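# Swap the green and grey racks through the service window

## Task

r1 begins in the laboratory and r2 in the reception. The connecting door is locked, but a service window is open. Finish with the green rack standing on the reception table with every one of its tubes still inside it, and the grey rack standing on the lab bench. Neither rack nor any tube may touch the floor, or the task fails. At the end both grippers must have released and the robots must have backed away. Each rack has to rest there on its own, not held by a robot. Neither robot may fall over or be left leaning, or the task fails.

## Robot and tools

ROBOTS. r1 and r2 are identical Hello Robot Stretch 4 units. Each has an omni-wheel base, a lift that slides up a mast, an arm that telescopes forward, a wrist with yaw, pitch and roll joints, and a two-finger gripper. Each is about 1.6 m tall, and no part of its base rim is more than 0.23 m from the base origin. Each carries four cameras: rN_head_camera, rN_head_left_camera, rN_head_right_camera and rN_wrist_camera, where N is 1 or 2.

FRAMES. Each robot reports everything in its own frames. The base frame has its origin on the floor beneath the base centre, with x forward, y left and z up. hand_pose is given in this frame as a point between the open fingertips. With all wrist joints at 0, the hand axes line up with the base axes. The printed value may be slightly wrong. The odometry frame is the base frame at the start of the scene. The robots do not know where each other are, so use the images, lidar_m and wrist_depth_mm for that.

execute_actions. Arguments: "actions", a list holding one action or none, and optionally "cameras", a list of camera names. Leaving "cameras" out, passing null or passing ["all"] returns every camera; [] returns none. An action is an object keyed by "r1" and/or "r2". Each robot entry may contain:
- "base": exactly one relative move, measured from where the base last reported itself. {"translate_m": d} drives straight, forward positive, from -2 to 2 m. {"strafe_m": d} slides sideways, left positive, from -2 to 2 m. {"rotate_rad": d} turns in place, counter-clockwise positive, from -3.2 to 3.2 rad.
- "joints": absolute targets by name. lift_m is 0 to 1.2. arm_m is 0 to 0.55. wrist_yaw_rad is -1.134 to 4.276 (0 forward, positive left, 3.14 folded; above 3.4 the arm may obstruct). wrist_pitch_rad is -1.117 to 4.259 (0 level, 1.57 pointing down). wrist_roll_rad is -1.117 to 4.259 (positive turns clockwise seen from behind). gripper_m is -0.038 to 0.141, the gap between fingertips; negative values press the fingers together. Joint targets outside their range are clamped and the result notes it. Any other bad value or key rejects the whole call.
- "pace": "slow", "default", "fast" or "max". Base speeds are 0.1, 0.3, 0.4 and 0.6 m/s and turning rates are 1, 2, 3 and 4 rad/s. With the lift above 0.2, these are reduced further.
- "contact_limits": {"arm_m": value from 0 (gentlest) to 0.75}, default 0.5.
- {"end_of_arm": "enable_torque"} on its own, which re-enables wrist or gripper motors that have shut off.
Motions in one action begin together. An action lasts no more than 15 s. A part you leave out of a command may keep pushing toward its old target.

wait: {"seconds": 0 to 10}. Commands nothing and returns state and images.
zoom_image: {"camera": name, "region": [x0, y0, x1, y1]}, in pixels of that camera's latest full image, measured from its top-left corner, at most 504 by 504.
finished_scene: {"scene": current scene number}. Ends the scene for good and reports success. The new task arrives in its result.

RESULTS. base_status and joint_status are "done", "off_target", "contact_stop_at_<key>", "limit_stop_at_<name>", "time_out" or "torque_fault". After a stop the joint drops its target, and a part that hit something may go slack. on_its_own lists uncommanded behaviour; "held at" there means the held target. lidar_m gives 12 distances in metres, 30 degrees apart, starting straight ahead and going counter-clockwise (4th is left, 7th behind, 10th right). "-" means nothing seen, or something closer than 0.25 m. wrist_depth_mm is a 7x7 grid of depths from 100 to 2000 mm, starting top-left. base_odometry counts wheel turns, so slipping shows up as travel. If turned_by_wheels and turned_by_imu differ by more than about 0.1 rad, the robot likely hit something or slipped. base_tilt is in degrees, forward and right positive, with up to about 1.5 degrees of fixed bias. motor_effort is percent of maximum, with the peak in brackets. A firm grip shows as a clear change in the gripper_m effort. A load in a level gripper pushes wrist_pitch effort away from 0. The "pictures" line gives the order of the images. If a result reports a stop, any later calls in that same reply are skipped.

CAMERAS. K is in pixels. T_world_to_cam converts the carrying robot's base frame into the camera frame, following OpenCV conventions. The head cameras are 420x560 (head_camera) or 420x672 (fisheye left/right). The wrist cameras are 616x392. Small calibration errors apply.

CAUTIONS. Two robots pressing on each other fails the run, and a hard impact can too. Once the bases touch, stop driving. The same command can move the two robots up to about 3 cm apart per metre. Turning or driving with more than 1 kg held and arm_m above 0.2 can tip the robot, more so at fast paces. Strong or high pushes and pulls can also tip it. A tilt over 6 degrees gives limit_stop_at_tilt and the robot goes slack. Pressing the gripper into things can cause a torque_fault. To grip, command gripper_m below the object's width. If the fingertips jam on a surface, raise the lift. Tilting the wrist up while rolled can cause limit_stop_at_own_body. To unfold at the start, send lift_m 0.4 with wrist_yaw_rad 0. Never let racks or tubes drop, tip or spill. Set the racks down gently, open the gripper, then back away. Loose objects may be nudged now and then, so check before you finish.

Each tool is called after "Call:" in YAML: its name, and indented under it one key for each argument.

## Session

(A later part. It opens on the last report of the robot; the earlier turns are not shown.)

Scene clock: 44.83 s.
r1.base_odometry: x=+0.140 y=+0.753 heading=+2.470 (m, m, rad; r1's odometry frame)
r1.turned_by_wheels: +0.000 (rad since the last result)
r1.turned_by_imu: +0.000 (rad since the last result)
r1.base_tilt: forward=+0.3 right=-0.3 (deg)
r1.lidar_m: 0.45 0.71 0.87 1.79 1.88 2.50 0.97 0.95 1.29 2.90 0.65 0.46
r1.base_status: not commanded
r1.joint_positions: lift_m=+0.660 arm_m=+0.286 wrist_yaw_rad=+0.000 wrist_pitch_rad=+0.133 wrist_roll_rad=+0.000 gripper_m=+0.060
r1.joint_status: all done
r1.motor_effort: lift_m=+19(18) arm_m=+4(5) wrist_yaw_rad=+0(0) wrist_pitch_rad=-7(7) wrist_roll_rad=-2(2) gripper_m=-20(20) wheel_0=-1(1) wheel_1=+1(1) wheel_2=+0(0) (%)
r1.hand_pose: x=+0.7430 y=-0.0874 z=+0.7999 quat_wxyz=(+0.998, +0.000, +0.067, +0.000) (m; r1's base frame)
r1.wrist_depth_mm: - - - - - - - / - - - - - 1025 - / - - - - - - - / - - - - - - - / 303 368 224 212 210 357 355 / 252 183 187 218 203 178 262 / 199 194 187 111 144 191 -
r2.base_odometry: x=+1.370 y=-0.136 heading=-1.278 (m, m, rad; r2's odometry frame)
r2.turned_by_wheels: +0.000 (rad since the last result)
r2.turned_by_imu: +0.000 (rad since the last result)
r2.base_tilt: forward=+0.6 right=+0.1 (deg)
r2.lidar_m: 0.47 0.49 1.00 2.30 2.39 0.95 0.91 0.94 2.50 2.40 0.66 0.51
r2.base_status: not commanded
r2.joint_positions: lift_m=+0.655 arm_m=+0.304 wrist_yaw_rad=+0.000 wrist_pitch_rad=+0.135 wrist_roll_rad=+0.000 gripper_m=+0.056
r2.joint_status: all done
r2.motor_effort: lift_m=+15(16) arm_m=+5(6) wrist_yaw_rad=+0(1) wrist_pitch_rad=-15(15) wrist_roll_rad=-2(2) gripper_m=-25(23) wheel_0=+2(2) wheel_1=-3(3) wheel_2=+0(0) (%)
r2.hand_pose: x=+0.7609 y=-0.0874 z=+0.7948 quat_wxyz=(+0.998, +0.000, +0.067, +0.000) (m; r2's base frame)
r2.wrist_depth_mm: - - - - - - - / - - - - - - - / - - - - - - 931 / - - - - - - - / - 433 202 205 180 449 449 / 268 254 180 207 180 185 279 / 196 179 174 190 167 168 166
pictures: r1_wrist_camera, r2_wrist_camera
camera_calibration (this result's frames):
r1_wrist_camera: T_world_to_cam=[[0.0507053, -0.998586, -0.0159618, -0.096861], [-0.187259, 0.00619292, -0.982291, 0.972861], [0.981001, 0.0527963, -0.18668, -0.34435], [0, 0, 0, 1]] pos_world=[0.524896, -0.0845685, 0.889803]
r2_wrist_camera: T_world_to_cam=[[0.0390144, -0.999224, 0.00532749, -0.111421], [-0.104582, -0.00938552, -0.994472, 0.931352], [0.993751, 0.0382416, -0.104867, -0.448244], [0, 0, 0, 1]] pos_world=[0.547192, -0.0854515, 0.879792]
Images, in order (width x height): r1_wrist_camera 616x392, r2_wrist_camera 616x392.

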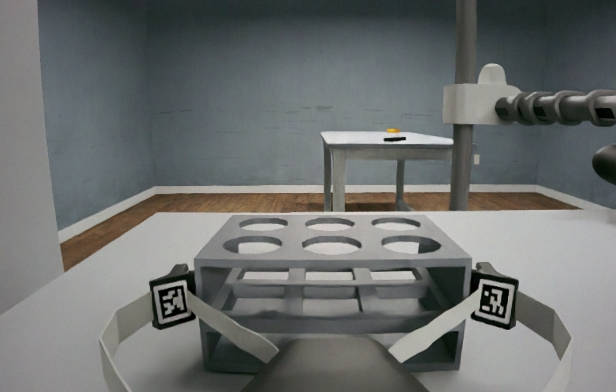

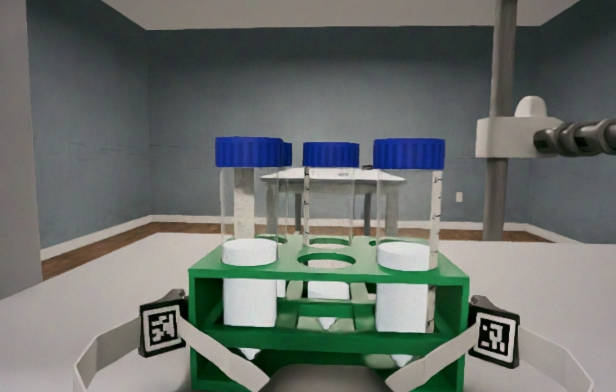

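Call:
execute_actions:
  actions:
    - {"r1":{"base":{"translate_m":-0.3},"joints":{"arm_m":0.15,"lift_m":0.71}},"r2":{"base":{"translate_m":-0.3},"joints":{"arm_m":0.15,"lift_m":0.71}}}
  cameras: ["r1_wrist_camera","r2_wrist_camera"]

Call:
execute_actions:
  actions:
    - {"r1":{"base":{"rotate_rad":-2.51}},"r2":{"base":{"rotate_rad":-2.72}}}
  cameras: ["r1_head_camera","r1_wrist_camera","r2_head_camera","r2_wrist_camera"]

Scene clock: 47.67 s.
r1.base_odometry: x=+0.374 y=+0.566 heading=+2.469 (m, m, rad; r1's odometry frame)
r1.turned_by_wheels: -0.001 (rad since the last result)
r1.turned_by_imu: +0.001 (rad since the last result)
r1.base_tilt: forward=+0.5 right=-0.3 (deg)
r1.lidar_m: 0.57 0.99 1.27 1.78 1.85 2.50 0.95 0.68 0.91 2.93 1.11 0.76
r1.base_status: done
r1.joint_positions: lift_m=+0.710 arm_m=+0.151 wrist_yaw_rad=+0.000 wrist_pitch_rad=+0.134 wrist_roll_rad=+0.000 gripper_m=+0.060
r1.joint_status: all done
r1.motor_effort: lift_m=+23(24) arm_m=-4(5) wrist_yaw_rad=+0(1) wrist_pitch_rad=-8(9) wrist_roll_rad=-2(2) gripper_m=-18(20) wheel_0=-4(8) wheel_1=-5(9) wheel_2=+2(10) (%)
r1.hand_pose: x=+0.6076 y=-0.0874 z=+0.8495 quat_wxyz=(+0.998, +0.000, +0.067, +0.000) (m; r1's base frame)
r1.wrist_depth_mm: 564 559 - - - - - / 574 569 - - - - - / 591 585 - - - - - / 615 609 732 891 891 878 878 / 627 627 224 212 211 508 496 / 654 183 188 218 204 178 394 / 676 676 195 111 144 661 -
r2.base_odometry: x=+1.284 y=+0.152 heading=-1.279 (m, m, rad; r2's odometry frame)
r2.turned_by_wheels: +0.000 (rad since the last result)
r2.turned_by_imu: +0.000 (rad since the last result)
r2.base_tilt: forward=+0.6 right=-0.1 (deg)
r2.lidar_m: 0.57 0.84 1.41 2.31 2.41 0.61 0.60 0.64 2.47 2.39 1.41 0.78
r2.base_status: done
r2.joint_positions: lift_m=+0.710 arm_m=+0.151 wrist_yaw_rad=+0.000 wrist_pitch_rad=+0.135 wrist_roll_rad=+0.000 gripper_m=+0.056
r2.joint_status: all done
r2.motor_effort: lift_m=+26(26) arm_m=-5(5) wrist_yaw_rad=-3(2) wrist_pitch_rad=-16(17) wrist_roll_rad=-2(2) gripper_m=-23(24) wheel_0=-2(5) wheel_1=-1(9) wheel_2=+1(10) (%)
r2.hand_pose: x=+0.6076 y=-0.0874 z=+0.8489 quat_wxyz=(+0.998, +0.000, +0.068, +0.000) (m; r2's base frame)
r2.wrist_depth_mm: 621 609 - - - - - / 627 621 - - - - - / 647 634 676 - - - - / 654 647 759 - - - - / 668 654 202 206 180 668 676 / 676 421 180 207 179 185 418 / 691 676 174 190 167 168 382
pictures: r1_wrist_camera, r2_wrist_camera
camera_calibration (this result's frames):
r1_wrist_camera: T_world_to_cam=[[0.0505139, -0.998596, -0.0159748, -0.0891261], [-0.187578, 0.00622441, -0.98223, 0.996353], [0.98095, 0.0526128, -0.187, -0.201885], [0, 0, 0, 1]] pos_world=[0.389435, -0.0845809, 0.939472]
r2_wrist_camera: T_world_to_cam=[[0.0389031, -0.999229, 0.00537132, -0.105736], [-0.104992, -0.00943321, -0.994428, 0.969295], [0.993712, 0.0381224, -0.105278, -0.289948], [0, 0, 0, 1]] pos_world=[0.394007, -0.0854569, 0.933937]
Images, in order (width x height): r1_wrist_camera 616x392, r2_wrist_camera 616x392.

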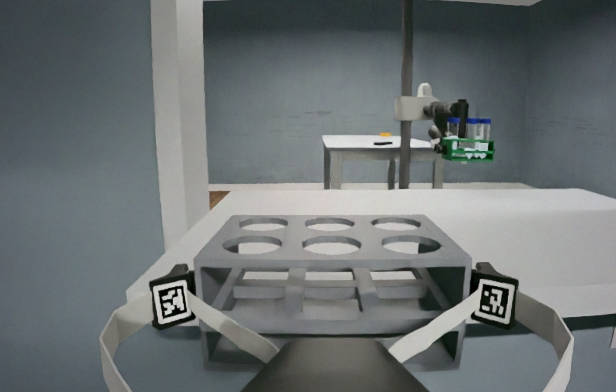

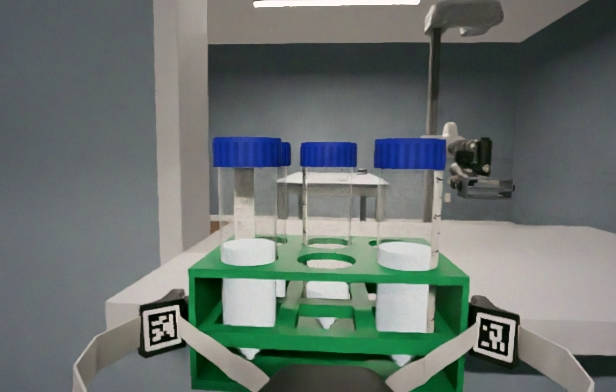

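Scene clock: 50.30 s.
r1.base_odometry: x=+0.374 y=+0.566 heading=-0.040 (m, m, rad; r1's odometry frame)
r1.turned_by_wheels: -2.509 (rad since the last result)
r1.turned_by_imu: -2.571 (rad since the last result)
r1.base_tilt: forward=+0.4 right=-0.2 (deg)
r1.lidar_m: 0.57 1.01 2.93 1.01 0.77 0.72 1.03 1.46 1.77 1.89 2.74 0.64
r1.base_status: done
r1.joint_positions: lift_m=+0.710 arm_m=+0.151 wrist_yaw_rad=+0.000 wrist_pitch_rad=+0.134 wrist_roll_rad=+0.000 gripper_m=+0.060
r1.joint_status: not commanded
r1.motor_effort: lift_m=+22(22) arm_m=-4(4) wrist_yaw_rad=+0(3) wrist_pitch_rad=-9(8) wrist_roll_rad=-2(2) gripper_m=-18(20) wheel_0=+3(10) wheel_1=+3(11) wheel_2=+3(12) (%)
r1.hand_pose: x=+0.6075 y=-0.0875 z=+0.8496 quat_wxyz=(+0.998, +0.000, +0.067, +0.000) (m; r1's base frame)
r1.wrist_depth_mm: - - - - - - - / - - - - - - - / - - - - - - - / - - 891 904 891 878 - / - 615 224 212 210 508 - / 1863 184 188 218 204 178 1983 / 1499 1499 195 111 144 1397 -
r2.base_odometry: x=+1.284 y=+0.152 heading=+2.285 (m, m, rad; r2's odometry frame)
r2.turned_by_wheels: -2.720 (rad since the last result)
r2.turned_by_imu: -2.703 (rad since the last result)
r2.base_tilt: forward=+0.6 right=-0.1 (deg)
r2.lidar_m: 0.56 2.57 2.38 1.54 0.83 0.76 0.81 1.33 2.29 2.33 0.62 0.60
r2.base_status: done
r2.joint_positions: lift_m=+0.710 arm_m=+0.151 wrist_yaw_rad=+0.000 wrist_pitch_rad=+0.135 wrist_roll_rad=+0.000 gripper_m=+0.056
r2.joint_status: not commanded
r2.motor_effort: lift_m=+25(25) arm_m=-5(5) wrist_yaw_rad=-2(6) wrist_pitch_rad=-15(17) wrist_roll_rad=-2(2) gripper_m=-23(24) wheel_0=+0(10) wheel_1=+2(8) wheel_2=+1(9) (%)
r2.hand_pose: x=+0.6076 y=-0.0875 z=+0.8489 quat_wxyz=(+0.998, +0.000, +0.068, +0.000) (m; r2's base frame)
r2.wrist_depth_mm: - - - - - - - / - - - - - - - / - - - - - - - / - - - - - - - / - - 202 206 182 661 668 / - - 181 207 178 185 359 / 1661 402 174 191 167 168 270
pictures: r1_head_camera, r1_wrist_camera, r2_head_camera, r2_wrist_camera
camera_calibration (this result's frames):
r1_wrist_camera: T_world_to_cam=[[0.0504343, -0.9986, -0.0159674, -0.0891062], [-0.187574, 0.0062322, -0.982231, 0.996422], [0.980955, 0.0525331, -0.186997, -0.20188], [0, 0, 0, 1]] pos_world=[0.389432, -0.084586, 0.939543]
r2_wrist_camera: T_world_to_cam=[[0.038795, -0.999233, 0.00540223, -0.105728], [-0.104997, -0.00945274, -0.994428, 0.969303], [0.993716, 0.0380116, -0.105283, -0.289945], [0, 0, 0, 1]] pos_world=[0.393999, -0.0854633, 0.933947]
Images, in order (width x height): r1_head_camera 420x560, r1_wrist_camera 616x392, r2_head_camera 420x560, r2_wrist_camera 616x392.

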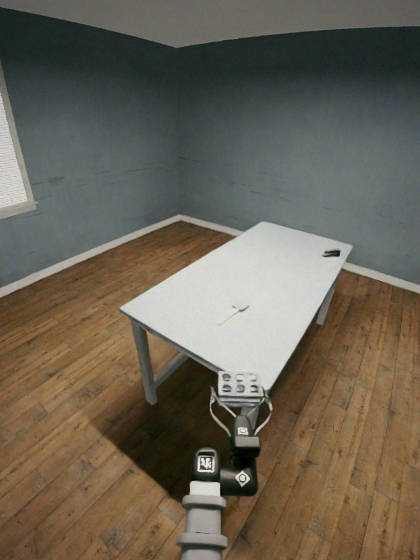

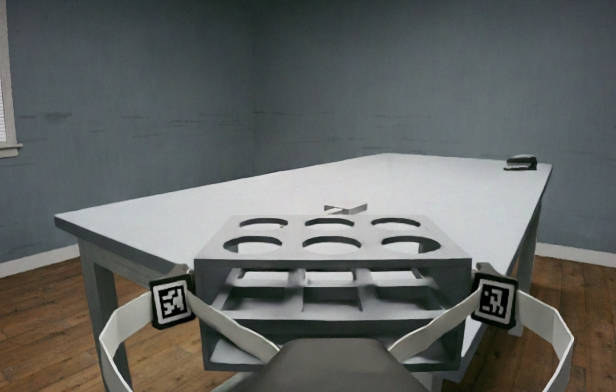

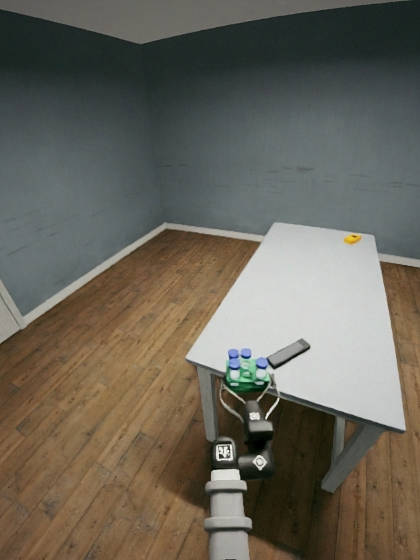

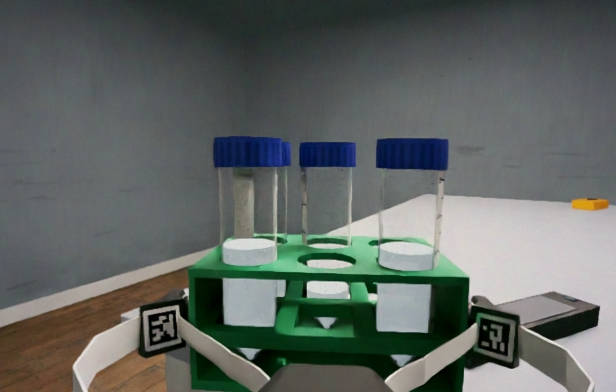

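Call:
execute_actions:
  actions:
    - {"r1":{"base":{"rotate_rad":-0.03},"joints":{"arm_m":0.37,"lift_m":0.68}},"r2":{"base":{"rotate_rad":-0.52},"joints":{"arm_m":0.30,"lift_m":0.695}}}
  cameras: ["r1_head_camera","r1_wrist_camera","r2_head_camera","r2_wrist_camera"]

Scene clock: 52.47 s.
r1.base_odometry: x=+0.374 y=+0.566 heading=-0.069 (m, m, rad; r1's odometry frame)
r1.turned_by_wheels: -0.029 (rad since the last result)
r1.turned_by_imu: -0.029 (rad since the last result)
r1.base_tilt: forward=+0.3 right=-0.2 (deg)
r1.lidar_m: 0.67 0.95 2.90 1.03 0.75 0.72 1.02 1.39 1.78 1.88 2.60 0.71
r1.base_status: done
r1.joint_positions: lift_m=+0.680 arm_m=+0.369 wrist_yaw_rad=+0.000 wrist_pitch_rad=+0.134 wrist_roll_rad=+0.000 gripper_m=+0.060
r1.joint_status: all done
r1.motor_effort: lift_m=+19(21) arm_m=+5(6) wrist_yaw_rad=+0(3) wrist_pitch_rad=-9(8) wrist_roll_rad=-2(1) gripper_m=-19(19) wheel_0=+4(7) wheel_1=+5(8) wheel_2=+3(8) (%)
r1.hand_pose: x=+0.8260 y=-0.0874 z=+0.8199 quat_wxyz=(+0.998, +0.000, +0.067, +0.000) (m; r1's base frame)
r1.wrist_depth_mm: - - - - - - - / - - - - - - - / - - - - - - - / - 750 741 732 732 723 842 / 418 421 224 212 210 410 410 / 289 184 187 219 204 177 301 / 239 224 196 111 144 219 -
r2.base_odometry: x=+1.284 y=+0.152 heading=+1.765 (m, m, rad; r2's odometry frame)
r2.turned_by_wheels: -0.520 (rad since the last result)
r2.turned_by_imu: -0.516 (rad since the last result)
r2.base_tilt: forward=+0.6 right=+0.1 (deg)
r2.lidar_m: 0.59 0.61 2.62 2.39 1.53 0.82 0.76 0.79 1.33 2.29 2.36 0.66
r2.base_status: done
r2.joint_positions: lift_m=+0.695 arm_m=+0.299 wrist_yaw_rad=+0.000 wrist_pitch_rad=+0.135 wrist_roll_rad=+0.000 gripper_m=+0.056
r2.joint_status: all done
r2.motor_effort: lift_m=+16(24) arm_m=+5(6) wrist_yaw_rad=-3(2) wrist_pitch_rad=-16(16) wrist_roll_rad=-2(0) gripper_m=-23(23) wheel_0=-1(8) wheel_1=+2(8) wheel_2=+0(8) (%)
r2.hand_pose: x=+0.7559 y=-0.0874 z=+0.8346 quat_wxyz=(+0.998, +0.000, +0.068, +0.000) (m; r2's base frame)
r2.wrist_depth_mm: - - - - - - - / - - - - - - - / - - - - - - - / - - 1078 1430 - - - / 569 574 202 205 179 - - / 362 294 181 206 180 185 - / 250 240 174 191 167 168 854
pictures: r1_head_camera, r1_wrist_camera, r2_head_camera, r2_wrist_camera
camera_calibration (this result's frames):
r1_wrist_camera: T_world_to_cam=[[0.0507318, -0.998585, -0.015963, -0.100764], [-0.187492, 0.00617651, -0.982247, 1.00818], [0.980955, 0.052824, -0.186914, -0.421818], [0, 0, 0, 1]] pos_world=[0.607922, -0.0845658, 0.909826]
r2_wrist_camera: T_world_to_cam=[[0.0391734, -0.999218, 0.00542542, -0.111599], [-0.105, -0.00951584, -0.994427, 0.970692], [0.9937, 0.0383854, -0.105291, -0.438699], [0, 0, 0, 1]] pos_world=[0.54223, -0.0854349, 0.919697]
Images, in order (width x height): r1_head_camera 420x560, r1_wrist_camera 616x392, r2_head_camera 420x560, r2_wrist_camera 616x392.

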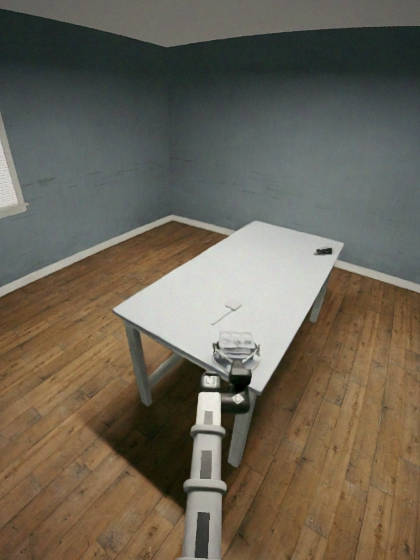

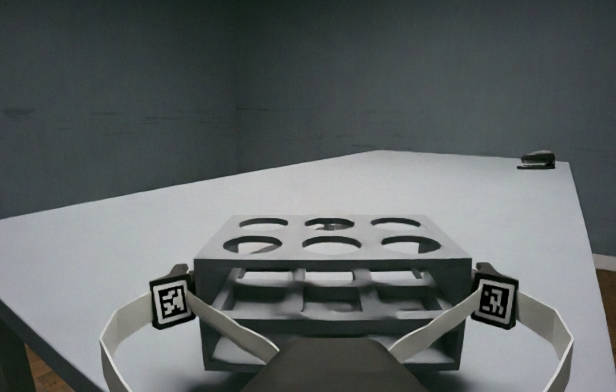

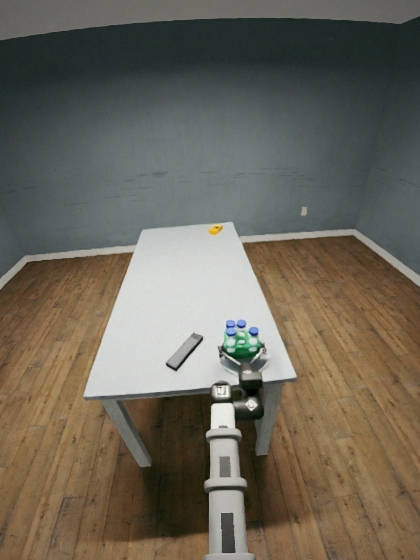

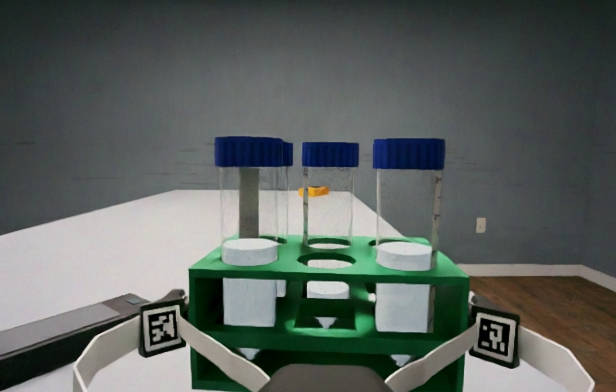

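Call:
execute_actions:
  actions:
    - {"r1":{"joints":{"lift_m":0.661,"arm_m":0.39},"pace":"slow"},"r2":{"base":{"rotate_rad":0.03},"joints":{"lift_m":0.656},"pace":"slow"}}
  cameras: []

Call:
execute_actions:
  actions:
    - {"r1":{"joints":{"gripper_m":0.141}},"r2":{"joints":{"gripper_m":0.141}}}
  cameras: ["r1_wrist_camera","r2_wrist_camera"]

Call:
execute_actions:
  actions:
    - {"r1":{"base":{"translate_m":-0.15},"joints":{"arm_m":0},"pace":"fast"},"r2":{"base":{"translate_m":-0.15},"joints":{"arm_m":0},"pace":"fast"}}
  cameras: ["r1_head_camera","r1_wrist_camera","r2_head_camera","r2_wrist_camera"]

Scene clock: 53.90 s.
r1.base_odometry: x=+0.374 y=+0.566 heading=-0.069 (m, m, rad; r1's odometry frame)
r1.turned_by_wheels: +0.000 (rad since the last result)
r1.turned_by_imu: +0.000 (rad since the last result)
r1.base_tilt: forward=+0.3 right=-0.2 (deg)
r1.lidar_m: 0.71 0.94 2.91 1.06 0.76 0.69 1.02 1.40 1.78 1.88 2.62 0.73
r1.base_status: not commanded
r1.joint_positions: lift_m=+0.661 arm_m=+0.389 wrist_yaw_rad=+0.000 wrist_pitch_rad=+0.134 wrist_roll_rad=+0.000 gripper_m=+0.060
r1.joint_status: all done
r1.motor_effort: lift_m=+18(18) arm_m=+5(5) wrist_yaw_rad=-1(0) wrist_pitch_rad=-8(8) wrist_roll_rad=-2(2) gripper_m=-19(20) wheel_0=+4(4) wheel_1=+5(5) wheel_2=+2(3) (%)
r1.hand_pose: x=+0.8460 y=-0.0874 z=+0.8009 quat_wxyz=(+0.998, +0.000, +0.067, +0.000) (m; r1's base frame)
r1.wrist_depth_mm: - - - - - - - / - - - - - - - / - - - - - - - / - 647 634 627 627 627 621 / 364 366 224 212 210 355 355 / 251 184 188 218 204 178 262 / 200 194 186 111 144 191 -
r2.base_odometry: x=+1.284 y=+0.152 heading=+1.794 (m, m, rad; r2's odometry frame)
r2.turned_by_wheels: +0.030 (rad since the last result)
r2.turned_by_imu: +0.030 (rad since the last result)
r2.base_tilt: forward=+0.5 right=+0.0 (deg)
r2.lidar_m: 0.61 0.62 2.53 2.40 1.48 0.82 0.76 1.01 1.33 2.29 2.35 0.65
r2.base_status: done
r2.joint_positions: lift_m=+0.656 arm_m=+0.299 wrist_yaw_rad=+0.000 wrist_pitch_rad=+0.135 wrist_roll_rad=+0.000 gripper_m=+0.056
r2.joint_status: all done
r2.motor_effort: lift_m=+15(16) arm_m=+5(6) wrist_yaw_rad=-3(3) wrist_pitch_rad=-15(17) wrist_roll_rad=-2(2) gripper_m=-23(23) wheel_0=-1(4) wheel_1=-3(3) wheel_2=-1(5) (%)
r2.hand_pose: x=+0.7559 y=-0.0873 z=+0.7957 quat_wxyz=(+0.998, +0.000, +0.068, +0.000) (m; r2's base frame)
r2.wrist_depth_mm: - - - - - - - / - - - - - - - / - - - - - - - / - 1008 809 1060 - - - / 424 430 202 205 180 504 - / 239 253 181 206 180 184 303 / 196 179 174 190 167 169 166
pictures: none
No camera images: the call's "cameras" was empty. Leave "cameras" out to get every camera's image.

Scene clock: 55.77 s.
r1.base_odometry: x=+0.374 y=+0.566 heading=-0.069 (m, m, rad; r1's odometry frame)
r1.turned_by_wheels: +0.000 (rad since the last result)
r1.turned_by_imu: +0.001 (rad since the last result)
r1.base_tilt: forward=+0.3 right=-0.3 (deg)
r1.lidar_m: 0.70 0.93 2.91 1.07 0.78 0.72 1.03 1.39 1.78 1.88 2.65 0.73
r1.base_status: not commanded
r1.joint_positions: lift_m=+0.661 arm_m=+0.389 wrist_yaw_rad=+0.000 wrist_pitch_rad=+0.133 wrist_roll_rad=+0.000 gripper_m=+0.141
r1.joint_status: all done
r1.motor_effort: lift_m=+18(18) arm_m=+5(5) wrist_yaw_rad=+0(1) wrist_pitch_rad=-6(9) wrist_roll_rad=-2(2) gripper_m=+2(24) wheel_0=+4(4) wheel_1=+5(5) wheel_2=+3(3) (%)
r1.hand_pose: x=+0.8461 y=-0.0874 z=+0.8013 quat_wxyz=(+0.998, +0.000, +0.066, +0.000) (m; r1's base frame)
r1.wrist_depth_mm: - - - - - - - / - - - - - - - / - - - - - - - / - 654 654 647 640 634 627 / 366 370 234 242 232 362 359 / 253 242 209 223 220 202 249 / 200 195 207 111 196 194 -
r2.base_odometry: x=+1.284 y=+0.152 heading=+1.794 (m, m, rad; r2's odometry frame)
r2.turned_by_wheels: +0.000 (rad since the last result)
r2.turned_by_imu: +0.000 (rad since the last result)
r2.base_tilt: forward=+0.7 right=+0.1 (deg)
r2.lidar_m: 0.58 0.61 2.54 2.41 1.50 0.81 0.76 1.01 1.36 2.28 2.36 0.63
r2.base_status: not commanded
r2.joint_positions: lift_m=+0.656 arm_m=+0.299 wrist_yaw_rad=+0.000 wrist_pitch_rad=+0.133 wrist_roll_rad=+0.000 gripper_m=+0.141
r2.joint_status: all done
r2.motor_effort: lift_m=+15(15) arm_m=+5(5) wrist_yaw_rad=-3(0) wrist_pitch_rad=-9(14) wrist_roll_rad=-1(3) gripper_m=-1(22) wheel_0=-2(1) wheel_1=-3(3) wheel_2=-2(2) (%)
r2.hand_pose: x=+0.7560 y=-0.0874 z=+0.7964 quat_wxyz=(+0.998, +0.000, +0.066, +0.000) (m; r2's base frame)
r2.wrist_depth_mm: - - - - - - - / - - - - - - - / - - - - - - - / - 1078 1098 1118 - - - / 436 442 236 246 198 - - / 240 259 196 209 198 198 309 / 200 192 197 179 192 190 206
pictures: r1_wrist_camera, r2_wrist_camera
camera_calibration (this result's frames):
r1_wrist_camera: T_world_to_cam=[[0.0507497, -0.998585, -0.0159045, -0.102139], [-0.186354, 0.00617688, -0.982463, 0.992834], [0.981171, 0.0528236, -0.185777, -0.446036], [0, 0, 0, 1]] pos_world=[0.62784, -0.0845659, 0.890935]
r2_wrist_camera: T_world_to_cam=[[0.0389987, -0.999224, 0.00552351, -0.111387], [-0.102488, -0.00949845, -0.994689, 0.930984], [0.993969, 0.0382255, -0.102779, -0.445027], [0, 0, 0, 1]] pos_world=[0.542103, -0.0854465, 0.880915]
Images, in order (width x height): r1_wrist_camera 616x392, r2_wrist_camera 616x392.

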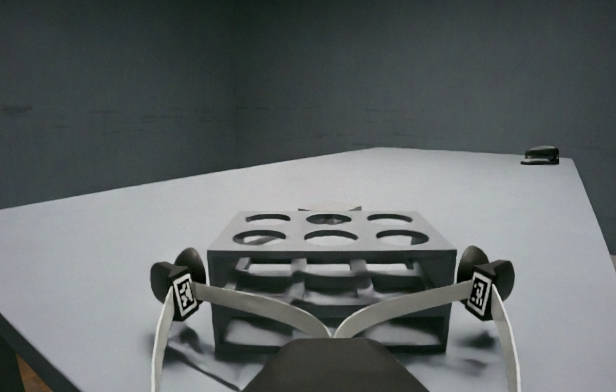

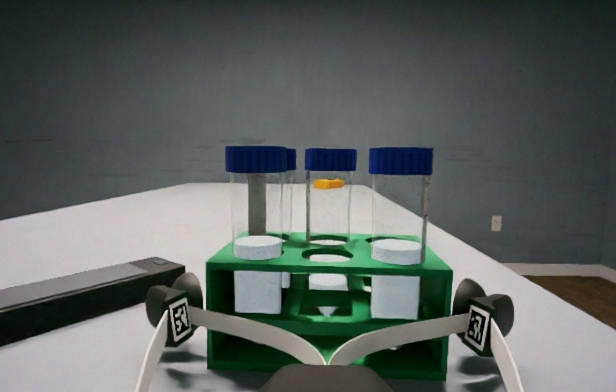

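Scene clock: 57.67 s.
r1.base_odometry: x=+0.225 y=+0.577 heading=-0.069 (m, m, rad; r1's odometry frame)
r1.turned_by_wheels: -0.001 (rad since the last result)
r1.turned_by_imu: +0.000 (rad since the last result)
r1.base_tilt: forward=+0.5 right=-0.2 (deg)
r1.lidar_m: 0.82 1.16 3.00 0.87 0.63 0.59 0.91 1.21 1.70 1.82 2.50 1.00
r1.base_status: done
r1.joint_positions: lift_m=+0.661 arm_m=+0.001 wrist_yaw_rad=+0.000 wrist_pitch_rad=+0.132 wrist_roll_rad=+0.000 gripper_m=+0.141
r1.joint_status: all done
r1.motor_effort: lift_m=+18(18) arm_m=-4(5) wrist_yaw_rad=+1(1) wrist_pitch_rad=-4(6) wrist_roll_rad=-1(2) gripper_m=-2(1) wheel_0=-3(10) wheel_1=-5(10) wheel_2=-1(13) (%)
r1.hand_pose: x=+0.4576 y=-0.0875 z=+0.8013 quat_wxyz=(+0.998, +0.000, +0.066, +0.000) (m; r1's base frame)
r1.wrist_depth_mm: - - - - - - - / - - - - - - - / - - - - - - - / - 1042 820 707 768 - - / - - - - - - - / 1808 1661 1366 1708 661 1618 1808 / 1464 1397 1366 111 1430 1397 1430
r2.base_odometry: x=+1.317 y=+0.005 heading=+1.794 (m, m, rad; r2's odometry frame)
r2.turned_by_wheels: +0.000 (rad since the last result)
r2.turned_by_imu: +0.000 (rad since the last result)
r2.base_tilt: forward=+0.6 right=+0.2 (deg)
r2.lidar_m: 0.73 0.79 2.50 2.40 0.91 0.67 0.60 0.64 1.15 2.31 2.35 0.80
r2.base_status: done
r2.joint_positions: lift_m=+0.656 arm_m=+0.001 wrist_yaw_rad=+0.000 wrist_pitch_rad=+0.132 wrist_roll_rad=+0.000 gripper_m=+0.141
r2.joint_status: all done
r2.motor_effort: lift_m=+16(16) arm_m=-5(6) wrist_yaw_rad=-1(3) wrist_pitch_rad=-7(8) wrist_roll_rad=-2(3) gripper_m=+0(0) wheel_0=-2(7) wheel_1=+0(10) wheel_2=-2(13) (%)
r2.hand_pose: x=+0.4582 y=-0.0875 z=+0.7965 quat_wxyz=(+0.998, +0.000, +0.066, +0.000) (m; r2's base frame)
r2.wrist_depth_mm: - - - - - - - / - - - - - - - / - - - - - - - / - - 1118 768 - - - / 585 580 580 569 569 - - / 609 - 217 - 569 202 - / 615 1499 1576 842 585 1499 1576
pictures: r1_head_camera, r1_wrist_camera, r2_head_camera, r2_wrist_camera
camera_calibration (this result's frames):
r1_wrist_camera: T_world_to_cam=[[0.0503726, -0.998604, -0.0158672, -0.0823944], [-0.186185, 0.00621956, -0.982495, 0.920438], [0.981223, 0.0524451, -0.185611, -0.0650953], [0, 0, 0, 1]] pos_world=[0.239395, -0.0845902, 0.890936]
r2_wrist_camera: T_world_to_cam=[[0.0387661, -0.999233, 0.00553931, -0.0997497], [-0.102087, -0.00947491, -0.99473, 0.900436], [0.99402, 0.0379964, -0.102376, -0.149449], [0, 0, 0, 1]] pos_world=[0.244346, -0.0854631, 0.880944]
Images, in order (width x height): r1_head_camera 420x560, r1_wrist_camera 616x392, r2_head_camera 420x560, r2_wrist_camera 616x392.

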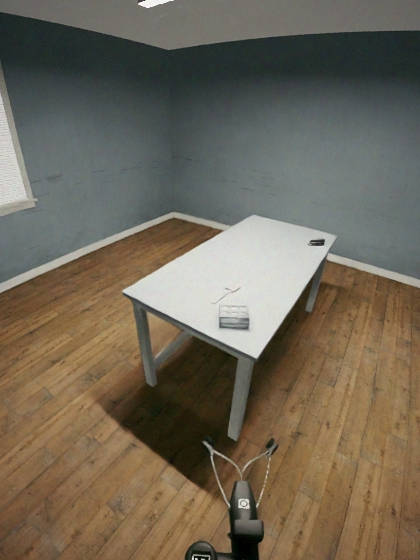

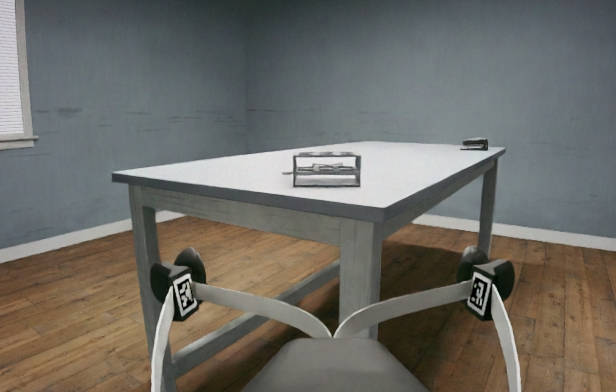

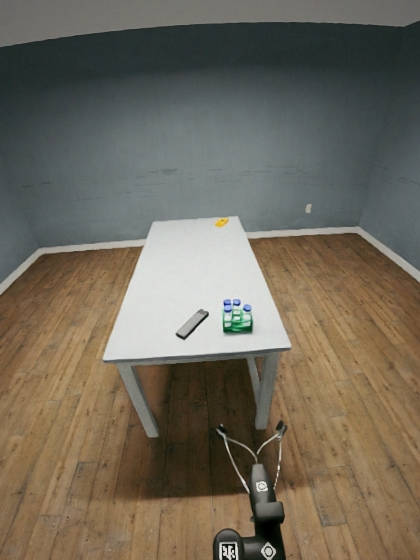

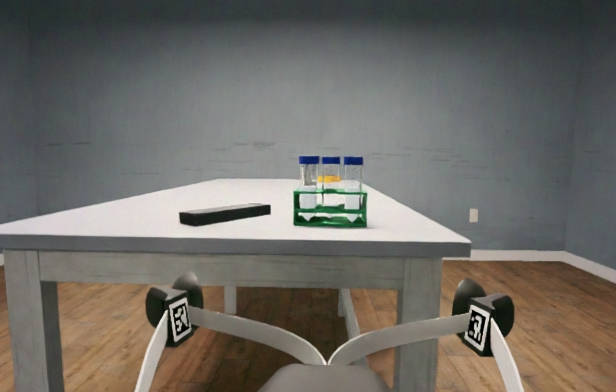

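Call:
finished_scene:
  scene: 1

The scene is finished: the task was done.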